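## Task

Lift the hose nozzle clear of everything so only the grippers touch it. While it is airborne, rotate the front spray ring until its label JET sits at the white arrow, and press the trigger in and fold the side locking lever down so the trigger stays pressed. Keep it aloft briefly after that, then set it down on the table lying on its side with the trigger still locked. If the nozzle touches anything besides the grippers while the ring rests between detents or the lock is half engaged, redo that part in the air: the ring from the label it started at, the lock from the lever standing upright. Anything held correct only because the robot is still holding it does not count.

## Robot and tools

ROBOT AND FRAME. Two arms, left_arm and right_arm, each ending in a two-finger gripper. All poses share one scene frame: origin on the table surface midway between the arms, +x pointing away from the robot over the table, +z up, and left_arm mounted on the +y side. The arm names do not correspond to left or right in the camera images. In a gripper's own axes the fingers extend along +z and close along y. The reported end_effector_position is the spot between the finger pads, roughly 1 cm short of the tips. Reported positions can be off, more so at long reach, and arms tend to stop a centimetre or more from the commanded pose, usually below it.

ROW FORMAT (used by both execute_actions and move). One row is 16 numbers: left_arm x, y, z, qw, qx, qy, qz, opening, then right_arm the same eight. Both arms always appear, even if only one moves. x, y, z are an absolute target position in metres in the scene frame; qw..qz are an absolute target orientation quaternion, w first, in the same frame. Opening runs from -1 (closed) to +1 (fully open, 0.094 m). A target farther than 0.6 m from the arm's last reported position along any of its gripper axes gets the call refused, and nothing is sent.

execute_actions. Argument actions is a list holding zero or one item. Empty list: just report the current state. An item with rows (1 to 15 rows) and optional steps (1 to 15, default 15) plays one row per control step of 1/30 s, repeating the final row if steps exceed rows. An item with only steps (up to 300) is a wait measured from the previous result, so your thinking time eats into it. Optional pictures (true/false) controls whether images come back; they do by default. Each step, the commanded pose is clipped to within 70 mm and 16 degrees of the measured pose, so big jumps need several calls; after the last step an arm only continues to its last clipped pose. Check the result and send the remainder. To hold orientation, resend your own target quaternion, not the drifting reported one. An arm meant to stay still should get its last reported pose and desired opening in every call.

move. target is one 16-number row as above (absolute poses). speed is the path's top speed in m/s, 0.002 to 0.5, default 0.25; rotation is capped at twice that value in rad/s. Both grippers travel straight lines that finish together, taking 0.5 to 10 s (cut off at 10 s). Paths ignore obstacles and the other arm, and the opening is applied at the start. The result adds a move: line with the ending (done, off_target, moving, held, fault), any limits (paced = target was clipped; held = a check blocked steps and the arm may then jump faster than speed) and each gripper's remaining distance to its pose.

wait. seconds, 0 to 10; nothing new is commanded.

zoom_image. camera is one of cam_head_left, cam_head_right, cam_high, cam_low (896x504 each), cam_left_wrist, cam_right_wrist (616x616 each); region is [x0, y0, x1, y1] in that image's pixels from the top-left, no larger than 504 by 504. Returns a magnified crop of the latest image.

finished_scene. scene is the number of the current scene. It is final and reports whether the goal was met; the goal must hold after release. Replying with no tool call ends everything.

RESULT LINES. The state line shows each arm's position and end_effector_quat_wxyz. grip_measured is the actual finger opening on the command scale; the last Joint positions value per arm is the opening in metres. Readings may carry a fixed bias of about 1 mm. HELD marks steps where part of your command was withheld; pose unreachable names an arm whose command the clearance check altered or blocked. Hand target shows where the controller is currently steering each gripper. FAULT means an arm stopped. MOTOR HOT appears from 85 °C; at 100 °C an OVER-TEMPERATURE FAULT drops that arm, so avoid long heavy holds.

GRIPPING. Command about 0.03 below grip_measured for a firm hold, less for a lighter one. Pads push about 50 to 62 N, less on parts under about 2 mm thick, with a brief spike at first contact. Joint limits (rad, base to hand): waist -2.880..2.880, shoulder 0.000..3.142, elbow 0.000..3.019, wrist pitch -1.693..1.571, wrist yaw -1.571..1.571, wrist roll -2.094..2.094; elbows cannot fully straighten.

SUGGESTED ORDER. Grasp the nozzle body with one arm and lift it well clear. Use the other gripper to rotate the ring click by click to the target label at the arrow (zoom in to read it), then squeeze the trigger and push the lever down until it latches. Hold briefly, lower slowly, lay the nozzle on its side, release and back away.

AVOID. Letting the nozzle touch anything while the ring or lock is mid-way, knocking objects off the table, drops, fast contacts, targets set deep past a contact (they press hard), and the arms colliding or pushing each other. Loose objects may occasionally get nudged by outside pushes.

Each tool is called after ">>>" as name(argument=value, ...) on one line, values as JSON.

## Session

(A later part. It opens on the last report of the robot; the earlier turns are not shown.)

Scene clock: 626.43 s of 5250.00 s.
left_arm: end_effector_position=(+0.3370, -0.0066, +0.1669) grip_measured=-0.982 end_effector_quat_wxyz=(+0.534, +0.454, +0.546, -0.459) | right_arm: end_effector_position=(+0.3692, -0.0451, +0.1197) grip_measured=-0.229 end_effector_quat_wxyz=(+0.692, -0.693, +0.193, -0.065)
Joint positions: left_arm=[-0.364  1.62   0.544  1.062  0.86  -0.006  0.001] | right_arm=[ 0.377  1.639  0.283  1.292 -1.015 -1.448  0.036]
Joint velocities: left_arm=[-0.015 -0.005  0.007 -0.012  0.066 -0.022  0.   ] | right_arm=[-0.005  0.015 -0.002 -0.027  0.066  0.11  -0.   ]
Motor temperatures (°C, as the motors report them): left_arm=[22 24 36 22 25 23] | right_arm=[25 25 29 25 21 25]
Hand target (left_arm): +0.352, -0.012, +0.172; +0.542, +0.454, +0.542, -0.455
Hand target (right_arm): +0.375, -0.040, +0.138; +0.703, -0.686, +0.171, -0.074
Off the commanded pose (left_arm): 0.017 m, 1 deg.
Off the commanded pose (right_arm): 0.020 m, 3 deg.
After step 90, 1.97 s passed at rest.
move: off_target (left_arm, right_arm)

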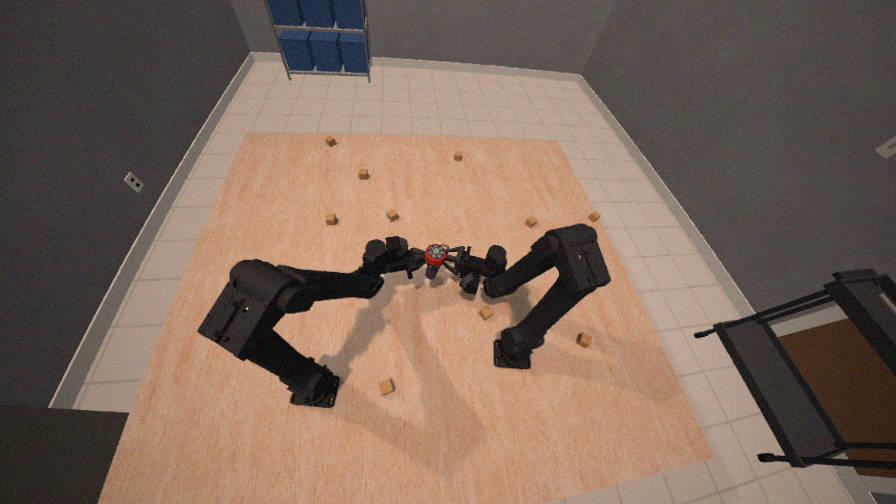

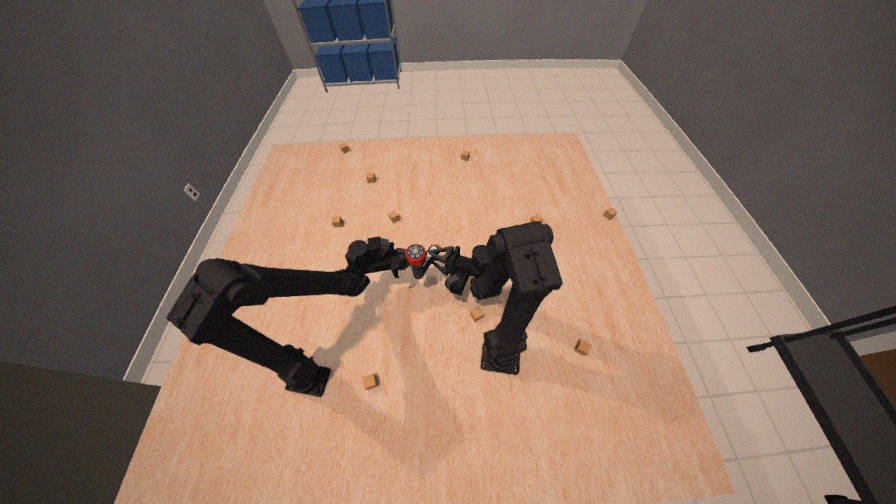

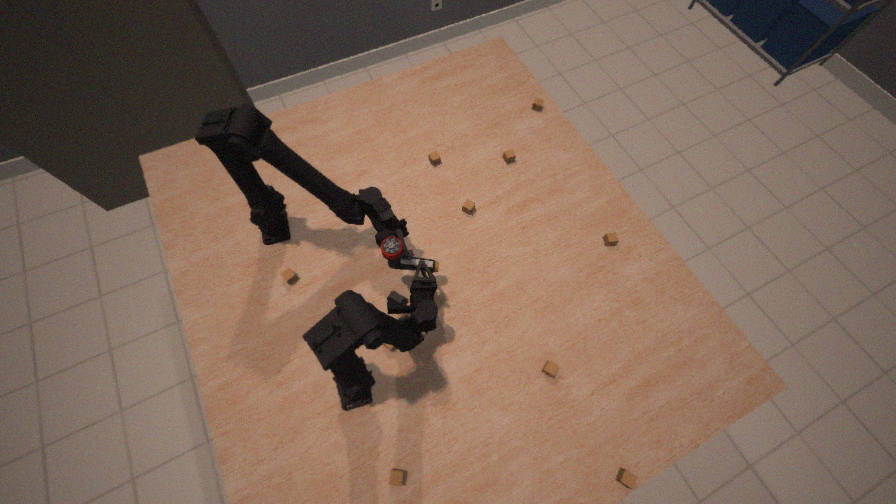

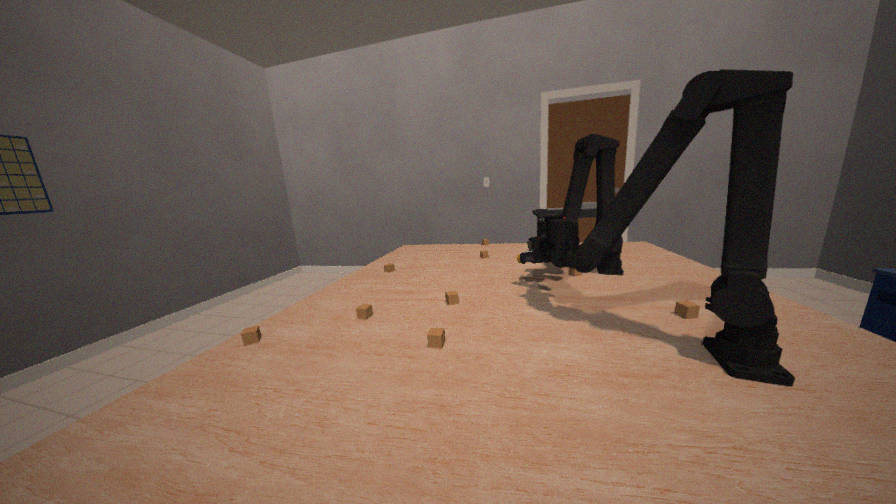

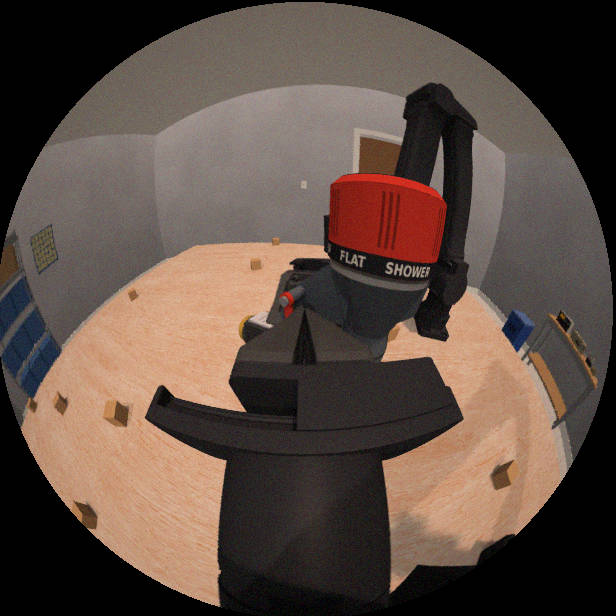

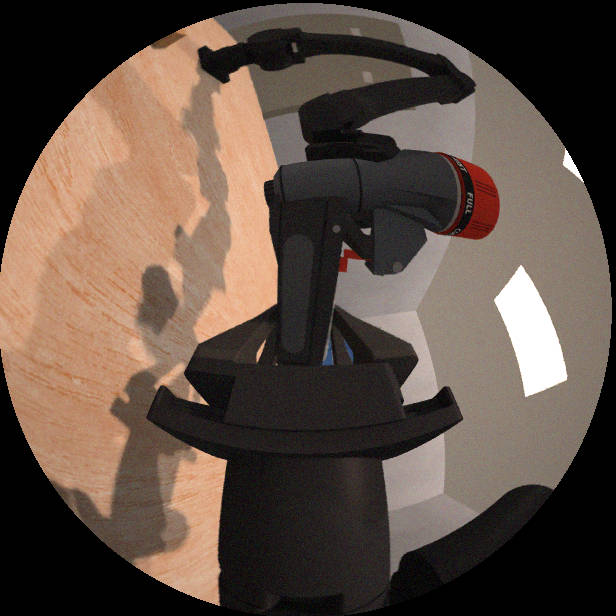

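>>> move(target=[0.358,-0.014,0.172,0.542,0.455,0.542,-0.455,-1,0.375,-0.04,0.138,0.703,-0.686,0.171,-0.074,-0.29], speed=0.02)

>>> move(target=[0.322,-0.008,0.172,0.542,0.455,0.542,-0.455,-1,0.375,-0.04,0.138,0.703,-0.686,0.171,-0.074,-0.29], speed=0.04)

>>> move(target=[0.300,0.075,0.20,0.542,0.455,0.542,-0.455,-1,0.375,-0.04,0.138,0.703,-0.686,0.171,-0.074,-0.29], speed=0.1)

>>> zoom_image(camera="cam_left_wrist", region=[180, 200, 360, 350])

Scene clock: 638.27 s of 5250.00 s.
left_arm: end_effector_position=(+0.3400, -0.0070, +0.1673) grip_measured=-0.982 end_effector_quat_wxyz=(+0.533, +0.456, +0.544, -0.460) | right_arm: end_effector_position=(+0.3712, -0.0454, +0.1201) grip_measured=-0.229 end_effector_quat_wxyz=(+0.692, -0.691, +0.196, -0.067)
Joint positions: left_arm=[-0.36   1.625  0.554  1.059  0.871 -0.006  0.001] | right_arm=[ 0.377  1.639  0.285  1.292 -1.007 -1.443  0.036]
Joint velocities: left_arm=[ 0.005 -0.005 -0.012 -0.002 -0.007 -0.095 -0.001] | right_arm=[-0.015 -0.005  0.007  0.002  0.022 -0.037  0.   ]
Motor temperatures (°C, as the motors report them): left_arm=[22 24 37 22 25 23] | right_arm=[25 25 29 25 21 25]
Hand target (left_arm): +0.357, -0.013, +0.172; +0.542, +0.454, +0.542, -0.455
Hand target (right_arm): +0.375, -0.040, +0.138; +0.703, -0.687, +0.171, -0.074
Off the commanded pose (left_arm): 0.020 m, 1 deg.
Off the commanded pose (right_arm): 0.019 m, 3 deg.
After step 90, 7.27 s passed at rest.
move: off_target (left_arm, right_arm)

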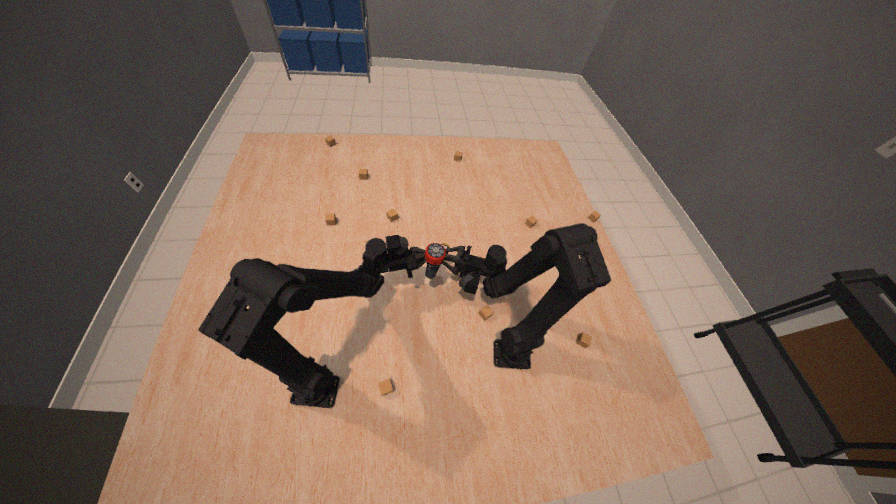

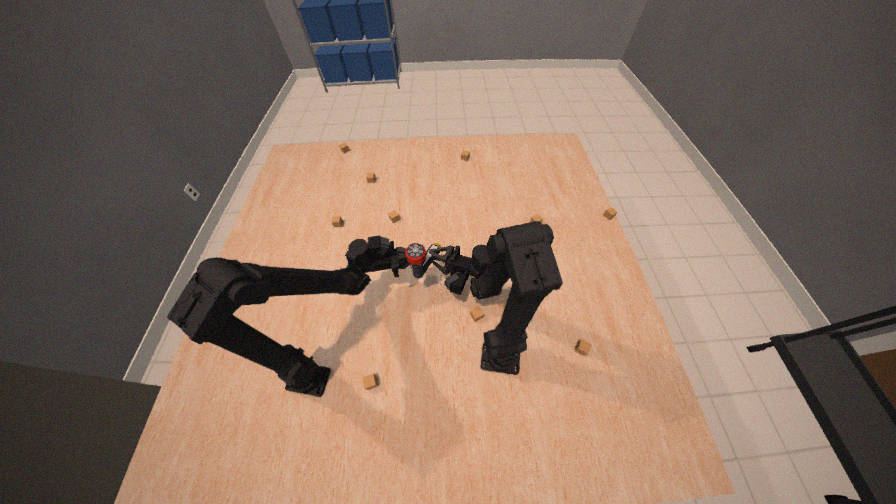

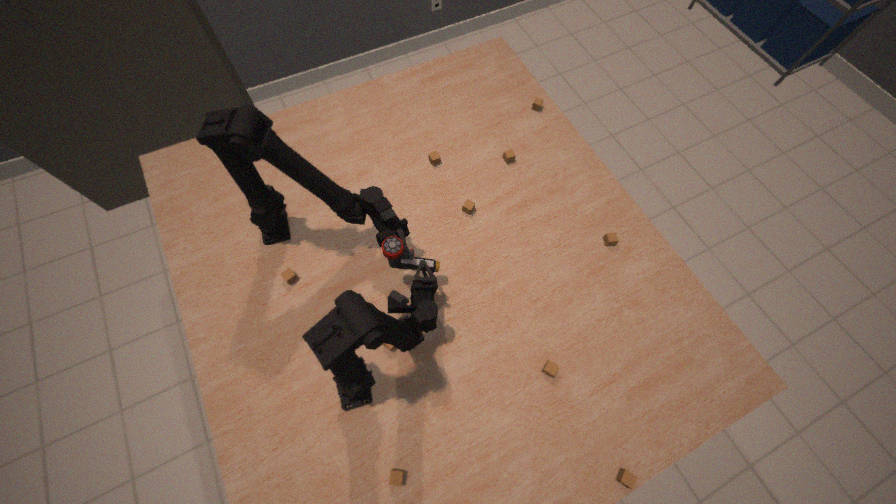

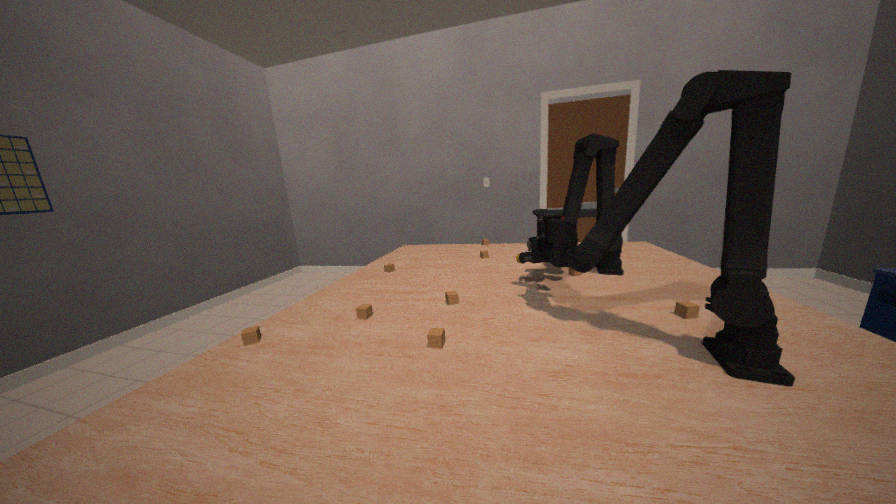

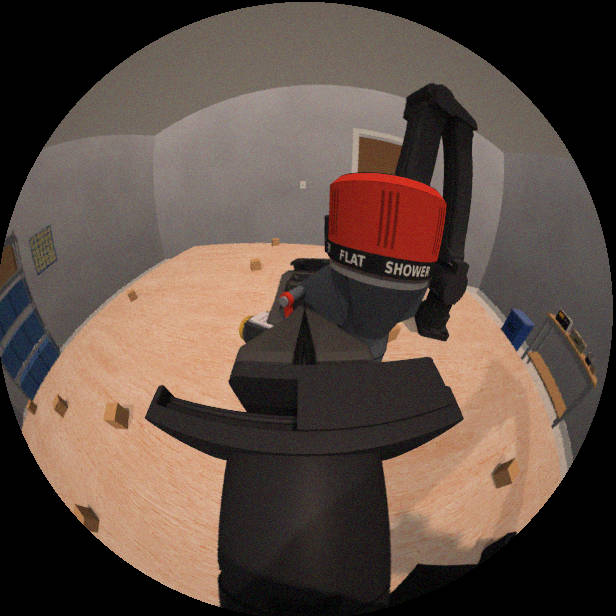

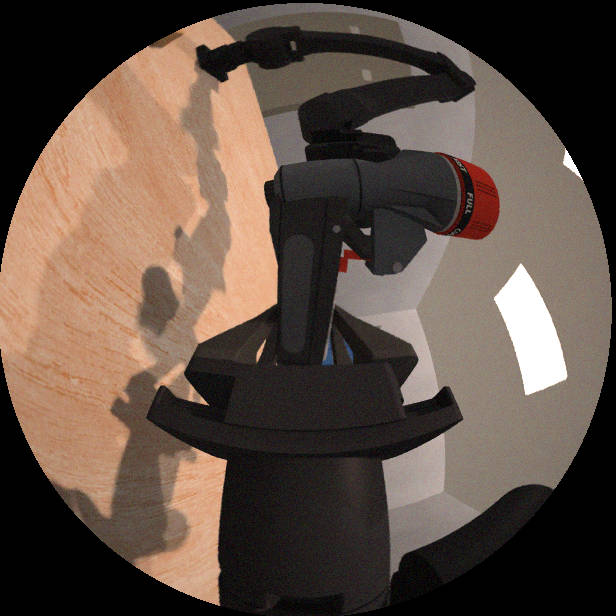

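Scene clock: 639.23 s of 5250.00 s.
left_arm: end_effector_position=(+0.3288, -0.0031, +0.1616) grip_measured=-0.982 end_effector_quat_wxyz=(+0.533, +0.446, +0.558, -0.453) | right_arm: end_effector_position=(+0.3676, -0.0445, +0.1200) grip_measured=-0.229 end_effector_quat_wxyz=(+0.693, -0.693, +0.190, -0.060)
Joint positions: left_arm=[-0.376  1.602  0.511  1.059  0.823 -0.006  0.001] | right_arm=[ 0.377  1.639  0.283  1.292 -1.025 -1.444  0.036]
Joint velocities: left_arm=[ 0.005 -0.015 -0.007  0.002  0.037 -0.022 -0.001] | right_arm=[-0.005  0.005 -0.002  0.007  0.007 -0.007 -0.001]
Motor temperatures (°C, as the motors report them): left_arm=[22 24 37 22 25 23] | right_arm=[25 25 29 25 21 25]
Hand target (left_arm): +0.322, -0.008, +0.172; +0.542, +0.455, +0.542, -0.454
Hand target (right_arm): +0.374, -0.040, +0.138; +0.703, -0.686, +0.171, -0.074
Off the commanded pose (left_arm): 0.013 m, 2 deg.
Off the commanded pose (right_arm): 0.020 m, 3 deg.
move: off_target (left_arm, right_arm)

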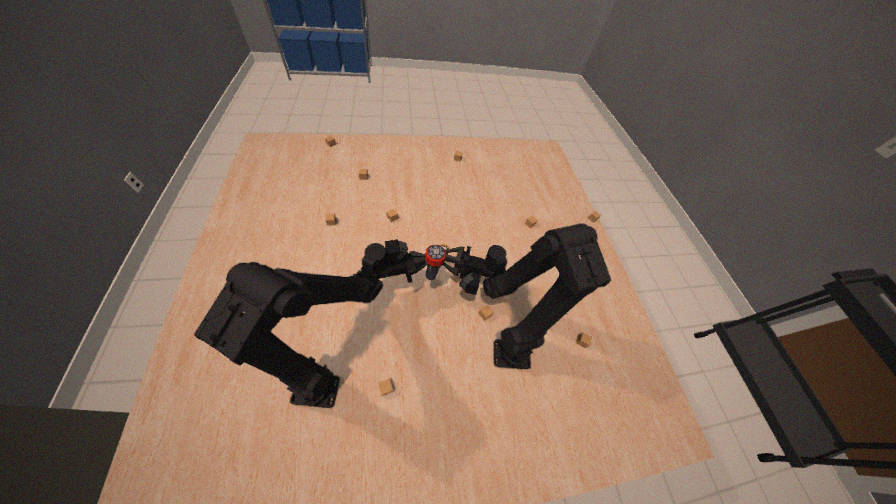

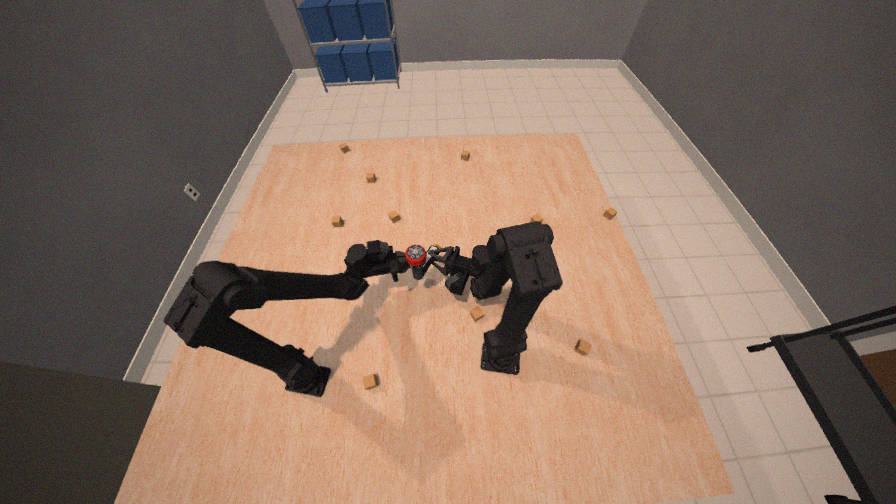

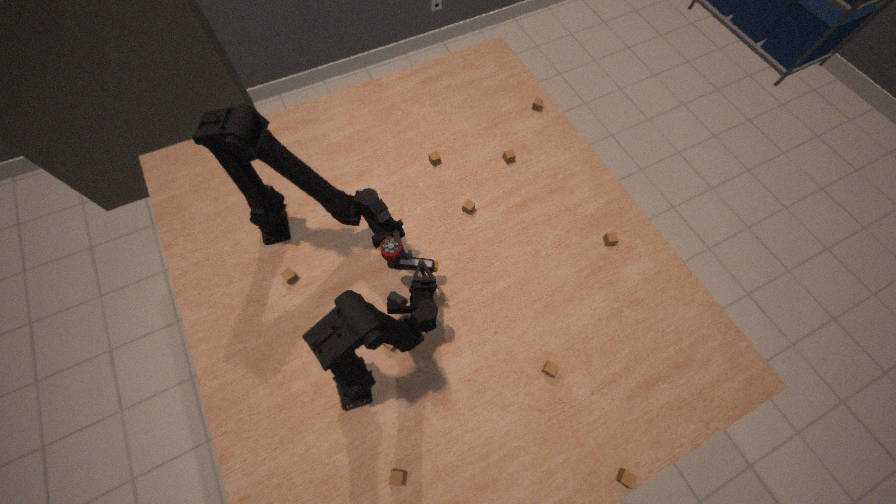

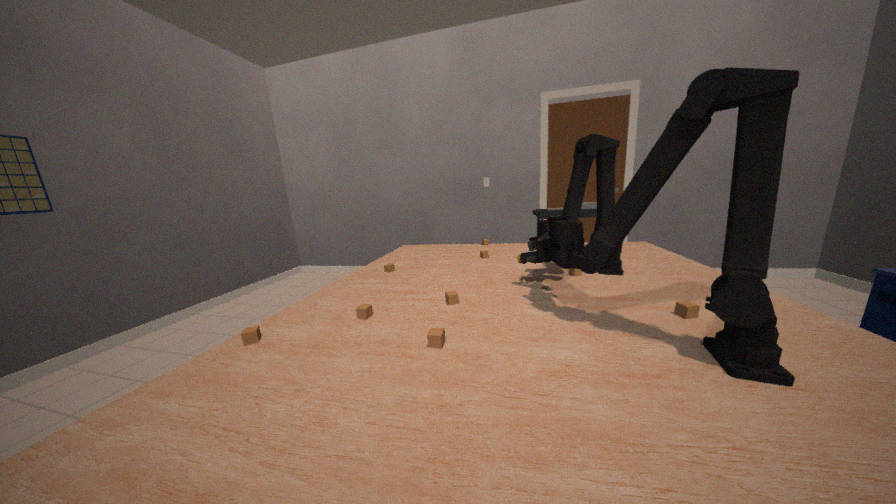

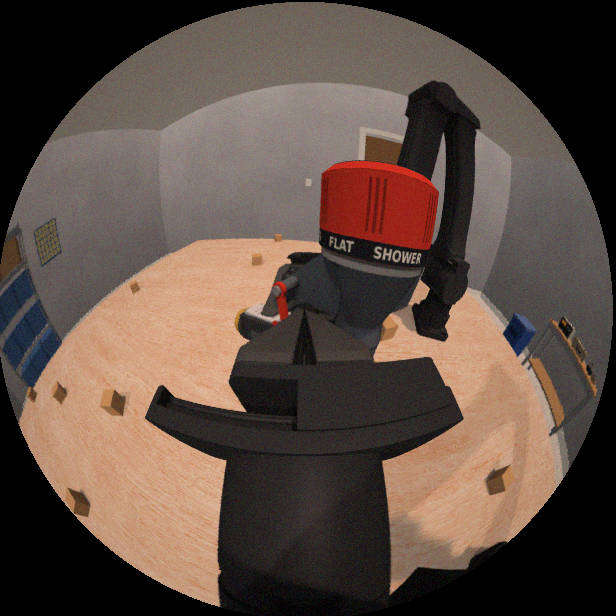

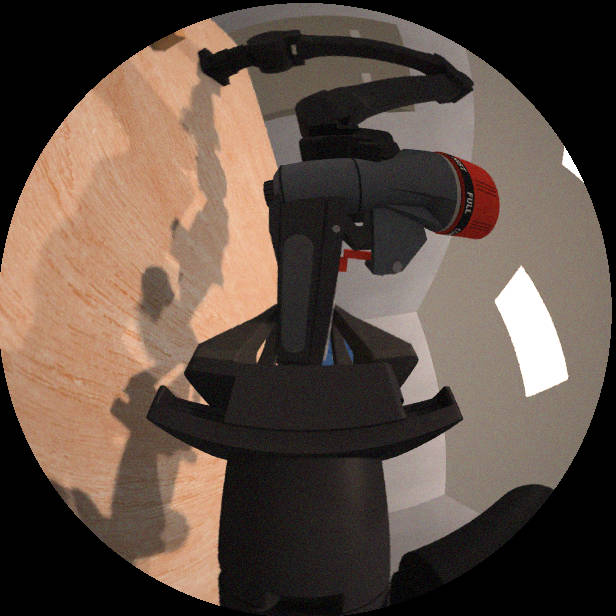

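Scene clock: 640.50 s of 5250.00 s.
left_arm: end_effector_position=(+0.2977, +0.0721, +0.1978) grip_measured=-0.982 end_effector_quat_wxyz=(+0.542, +0.455, +0.540, -0.456) | right_arm: end_effector_position=(+0.3663, -0.0447, +0.1192) grip_measured=-0.229 end_effector_quat_wxyz=(+0.692, -0.694, +0.191, -0.060)
Joint positions: left_arm=[-0.205  1.355  0.371  0.991  1.015 -0.006  0.001] | right_arm=[ 0.377  1.639  0.28   1.292 -1.025 -1.446  0.036]
Joint velocities: left_arm=[-0.005  0.015 -0.007 -0.007  0.051  0.007 -0.   ] | right_arm=[-0.005 -0.015 -0.002 -0.017  0.022  0.007 -0.   ]
Motor temperatures (°C, as the motors report them): left_arm=[22 24 37 22 25 23] | right_arm=[25 25 29 25 21 25]
Hand target (left_arm): +0.299, +0.074, +0.199; +0.542, +0.453, +0.541, -0.456
Hand target (right_arm): +0.374, -0.040, +0.138; +0.703, -0.686, +0.171, -0.074
Off the commanded pose (left_arm): 0.004 m, 0 deg.
Off the commanded pose (right_arm): 0.021 m, 3 deg.
move: off_target (right_arm)

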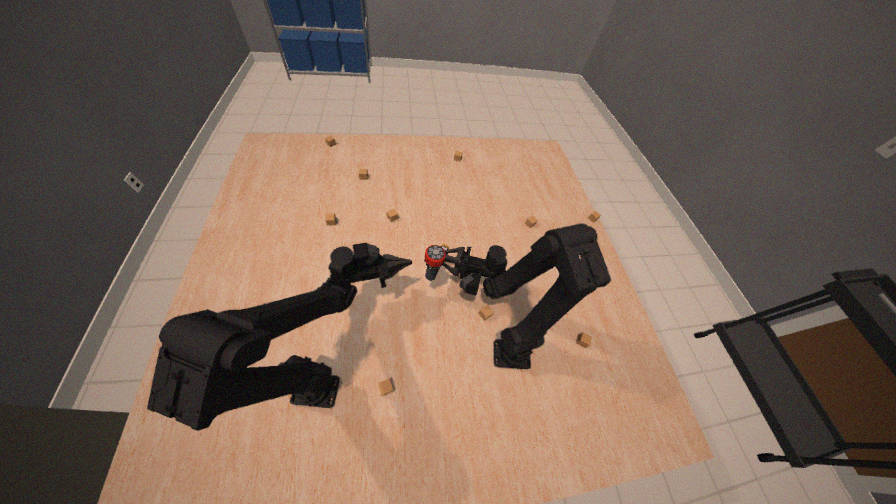

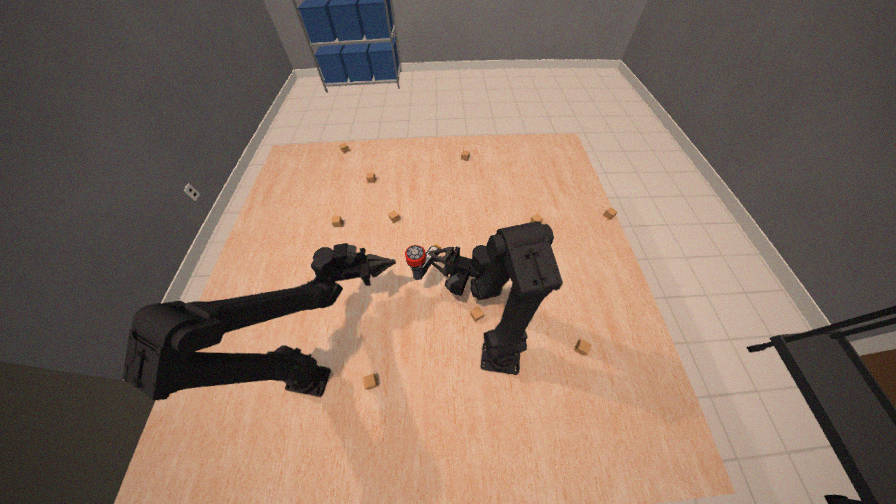

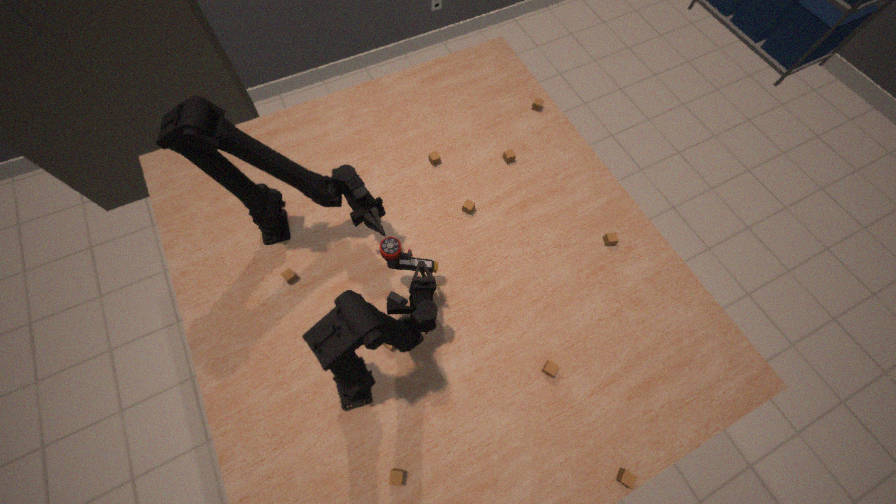

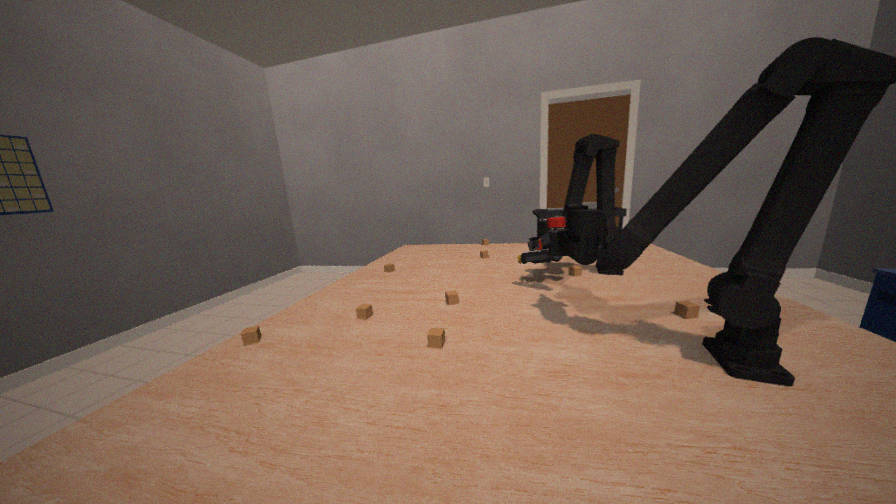

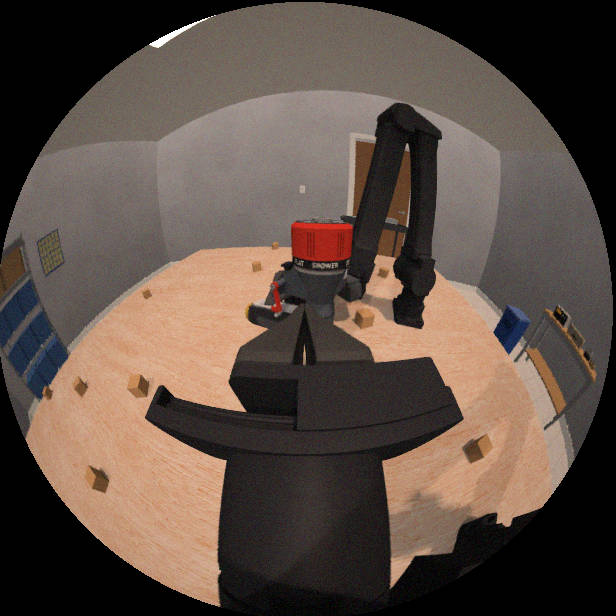

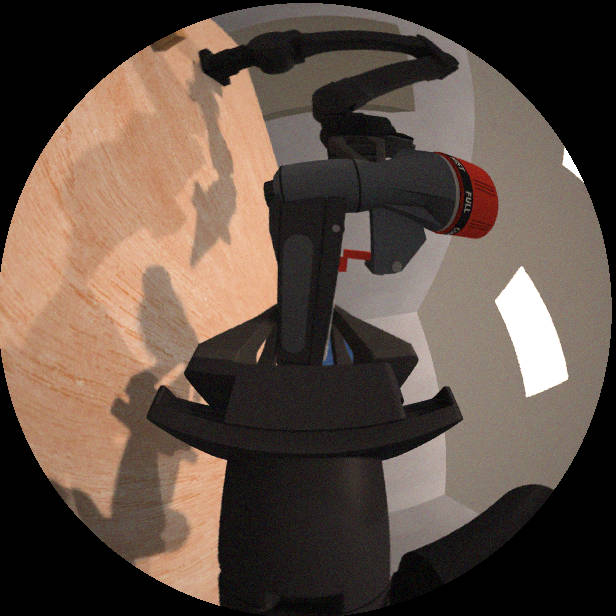

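Region (180, 200, 360, 350) of cam_left_wrist's 616x616 image, scaled by 2.800, with more detail than that image has.

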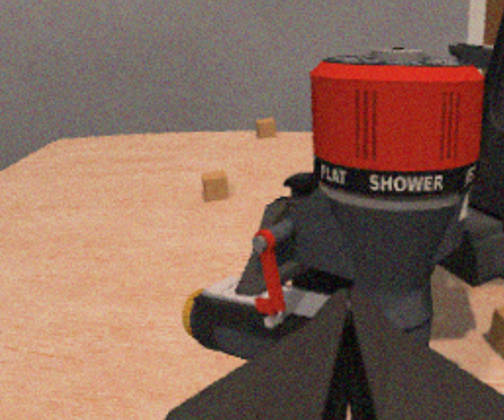

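>>> move(target=[0.24,0.22,0.22,0.612,0.354,0.612,-0.354,-1,0.45,-0.10,0.21,0.612,-0.612,0.354,-0.354,-0.29], speed=0.12)

>>> move(target=[0.24,0.22,0.22,0.612,0.354,0.612,-0.354,-1,0.42,-0.14,0.17,0,0.7071,-0.7071,0,-0.29], speed=0.2)

Scene clock: 672.20 s of 5250.00 s.
left_arm: end_effector_position=(+0.2392, +0.2157, +0.2155) grip_measured=-0.982 end_effector_quat_wxyz=(+0.612, +0.355, +0.611, -0.356) | right_arm: end_effector_position=(+0.4354, -0.1086, +0.1736) grip_measured=-0.228 end_effector_quat_wxyz=(+0.586, -0.633, +0.378, -0.336)
Joint positions: left_arm=[ 0.268  0.616  0.095  0.527  1.142 -0.006  0.001] | right_arm=[ 0.444  1.24   0.269  0.882 -0.254 -1.575  0.036]
Joint velocities: left_arm=[-0.015  0.015 -0.002 -0.012 -0.007 -0.081 -0.001] | right_arm=[ 0.005 -0.005  0.017  0.012 -0.022 -0.007  0.001]
Motor temperatures (°C, as the motors report them): left_arm=[22 24 36 22 25 23] | right_arm=[25 25 29 25 21 25]
Hand target (left_arm): +0.240, +0.217, +0.218; +0.612, +0.352, +0.612, -0.356
Hand target (right_arm): +0.448, -0.100, +0.212; +0.611, -0.613, +0.354, -0.354
Off the commanded pose (left_arm): 0.006 m, 0 deg.
Off the commanded pose (right_arm): 0.040 m, 5 deg.
After step 90, 25.37 s passed at rest.
move: off_target (right_arm)

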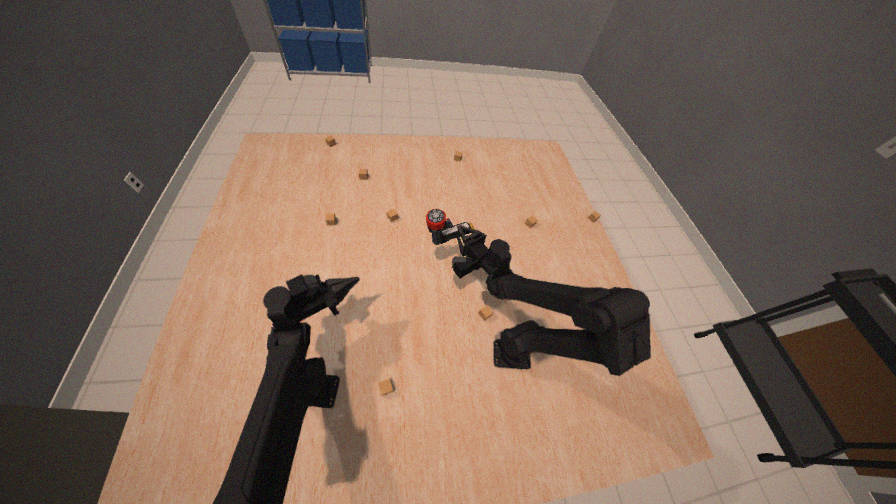

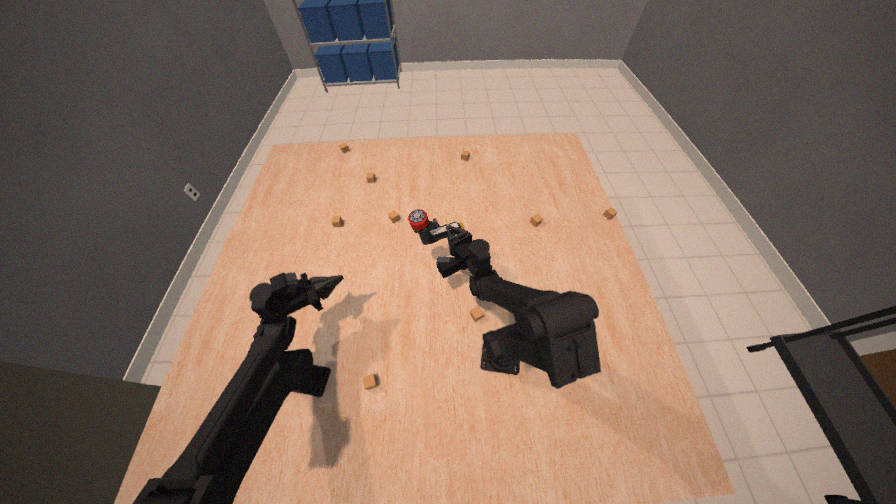

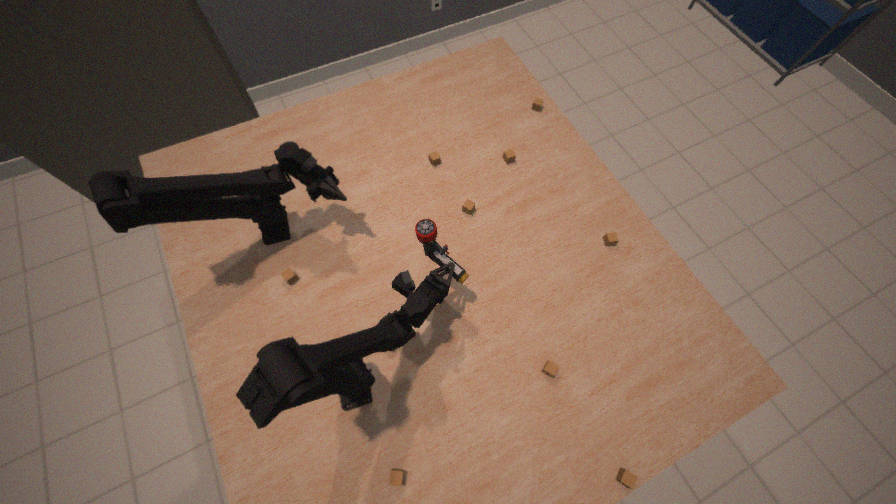

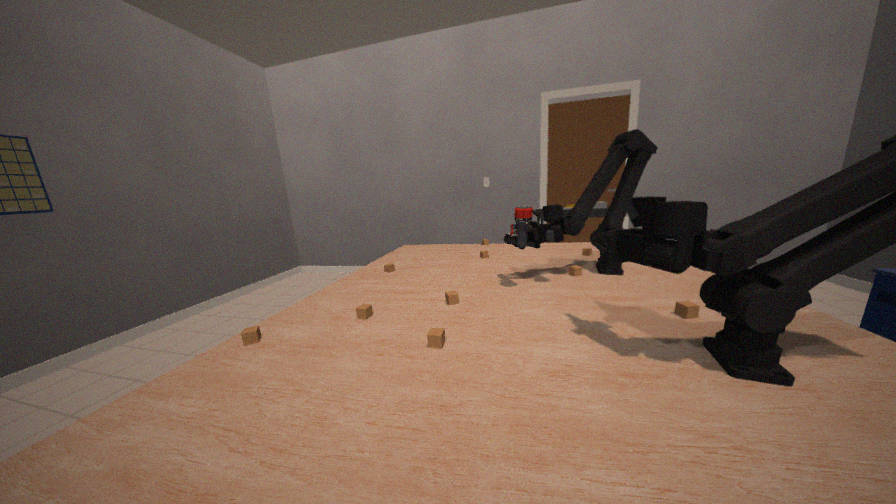

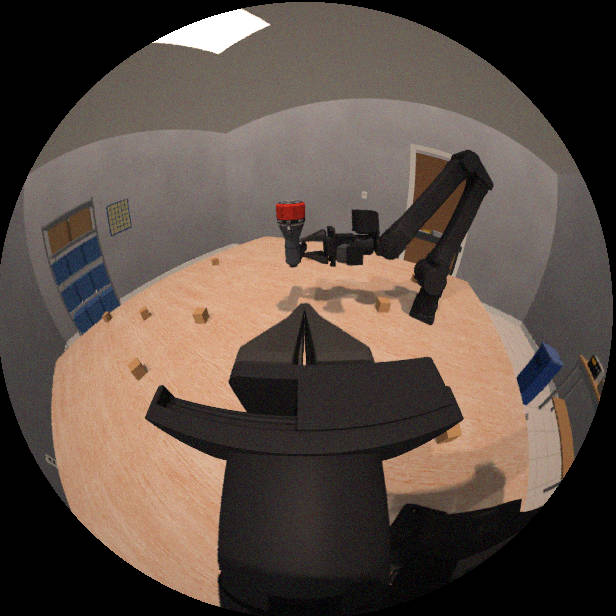

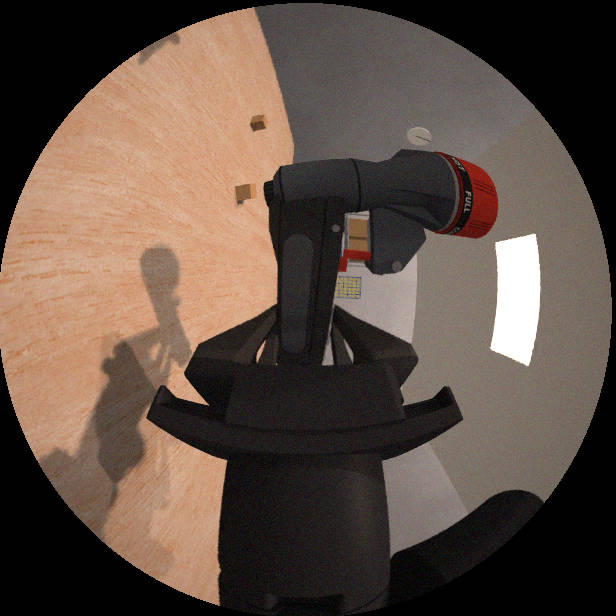

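Scene clock: 676.47 s of 5250.00 s.
left_arm: end_effector_position=(+0.2373, +0.2178, +0.2122) grip_measured=-0.982 end_effector_quat_wxyz=(+0.606, +0.351, +0.616, -0.361) | right_arm: end_effector_position=(+0.3972, -0.1446, +0.1537) grip_measured=-0.227 end_effector_quat_wxyz=(+0.016, +0.710, -0.704, -0.015)
Joint positions: left_arm=[ 0.283  0.607  0.092  0.501  1.159 -0.006  0.001] | right_arm=[ 0.487  1.386  1.078 -1.305 -0.011 -1.279  0.036]
Joint velocities: left_arm=[-0.005  0.005 -0.002 -0.017  0.037  0.066 -0.001] | right_arm=[-0.005  0.005 -0.007 -0.022 -0.007  0.022 -0.001]
Motor temperatures (°C, as the motors report them): left_arm=[22 24 36 22 25 23] | right_arm=[25 25 31 25 21 25]
Hand target (left_arm): +0.240, +0.220, +0.220; +0.612, +0.354, +0.612, -0.354
Hand target (right_arm): +0.416, -0.141, +0.173; -0.004, +0.703, -0.711, -0.007
Off the commanded pose (left_arm): 0.009 m, 1 deg.
Off the commanded pose (right_arm): 0.028 m, 3 deg.
move: off_target (right_arm)

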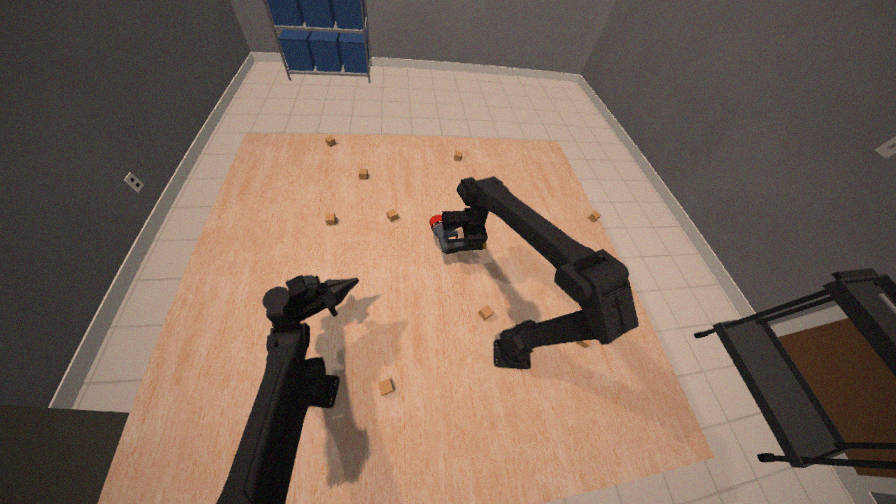

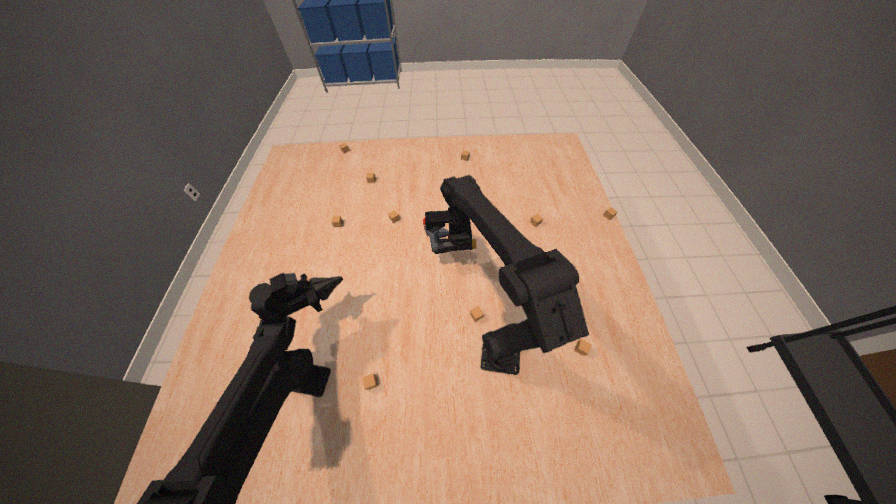

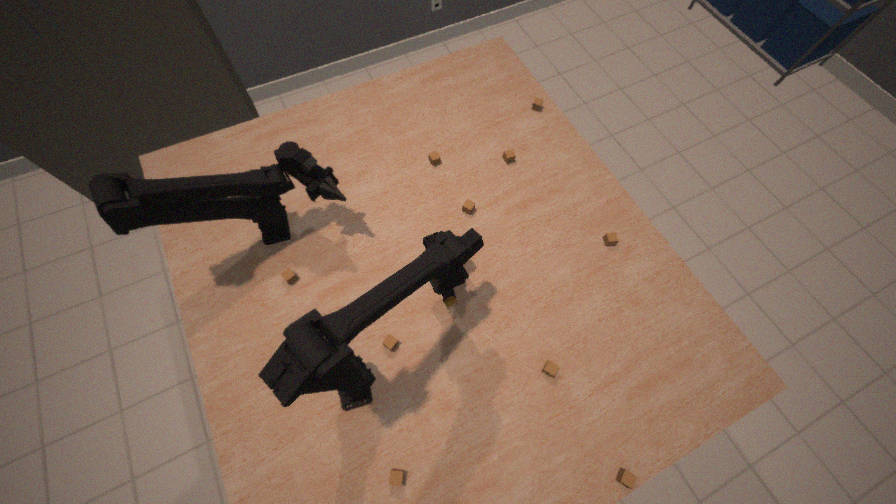

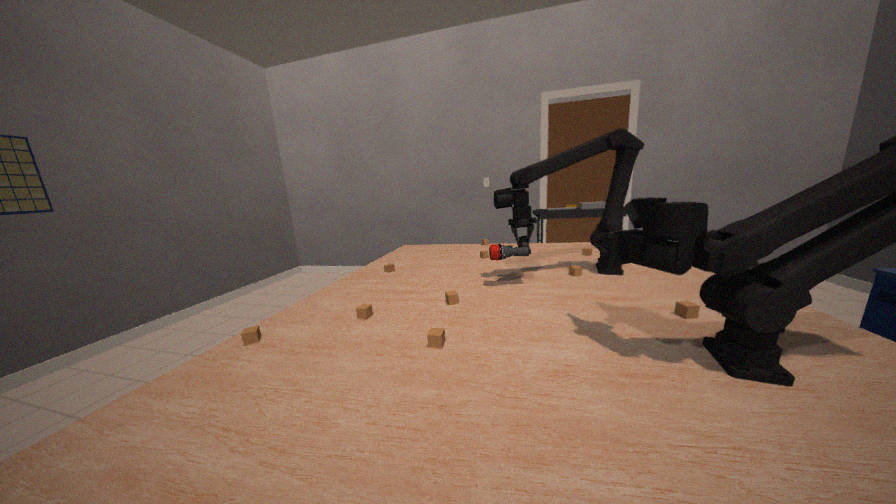

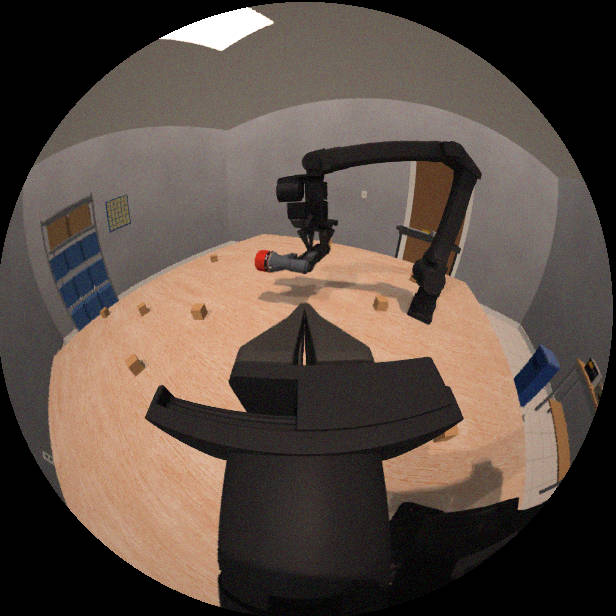

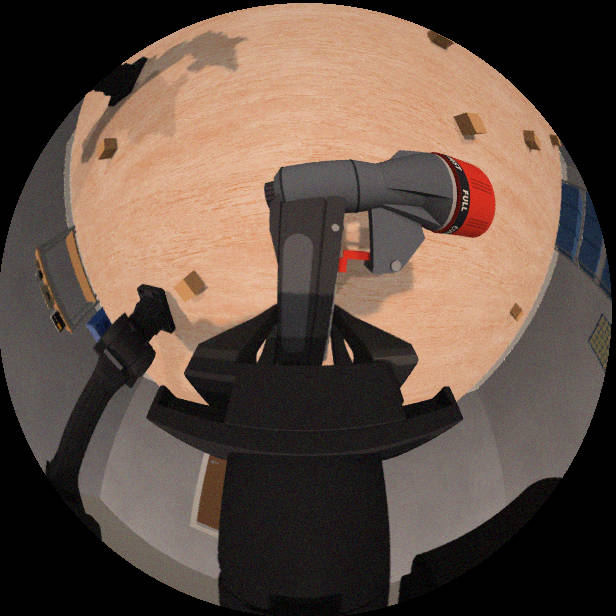

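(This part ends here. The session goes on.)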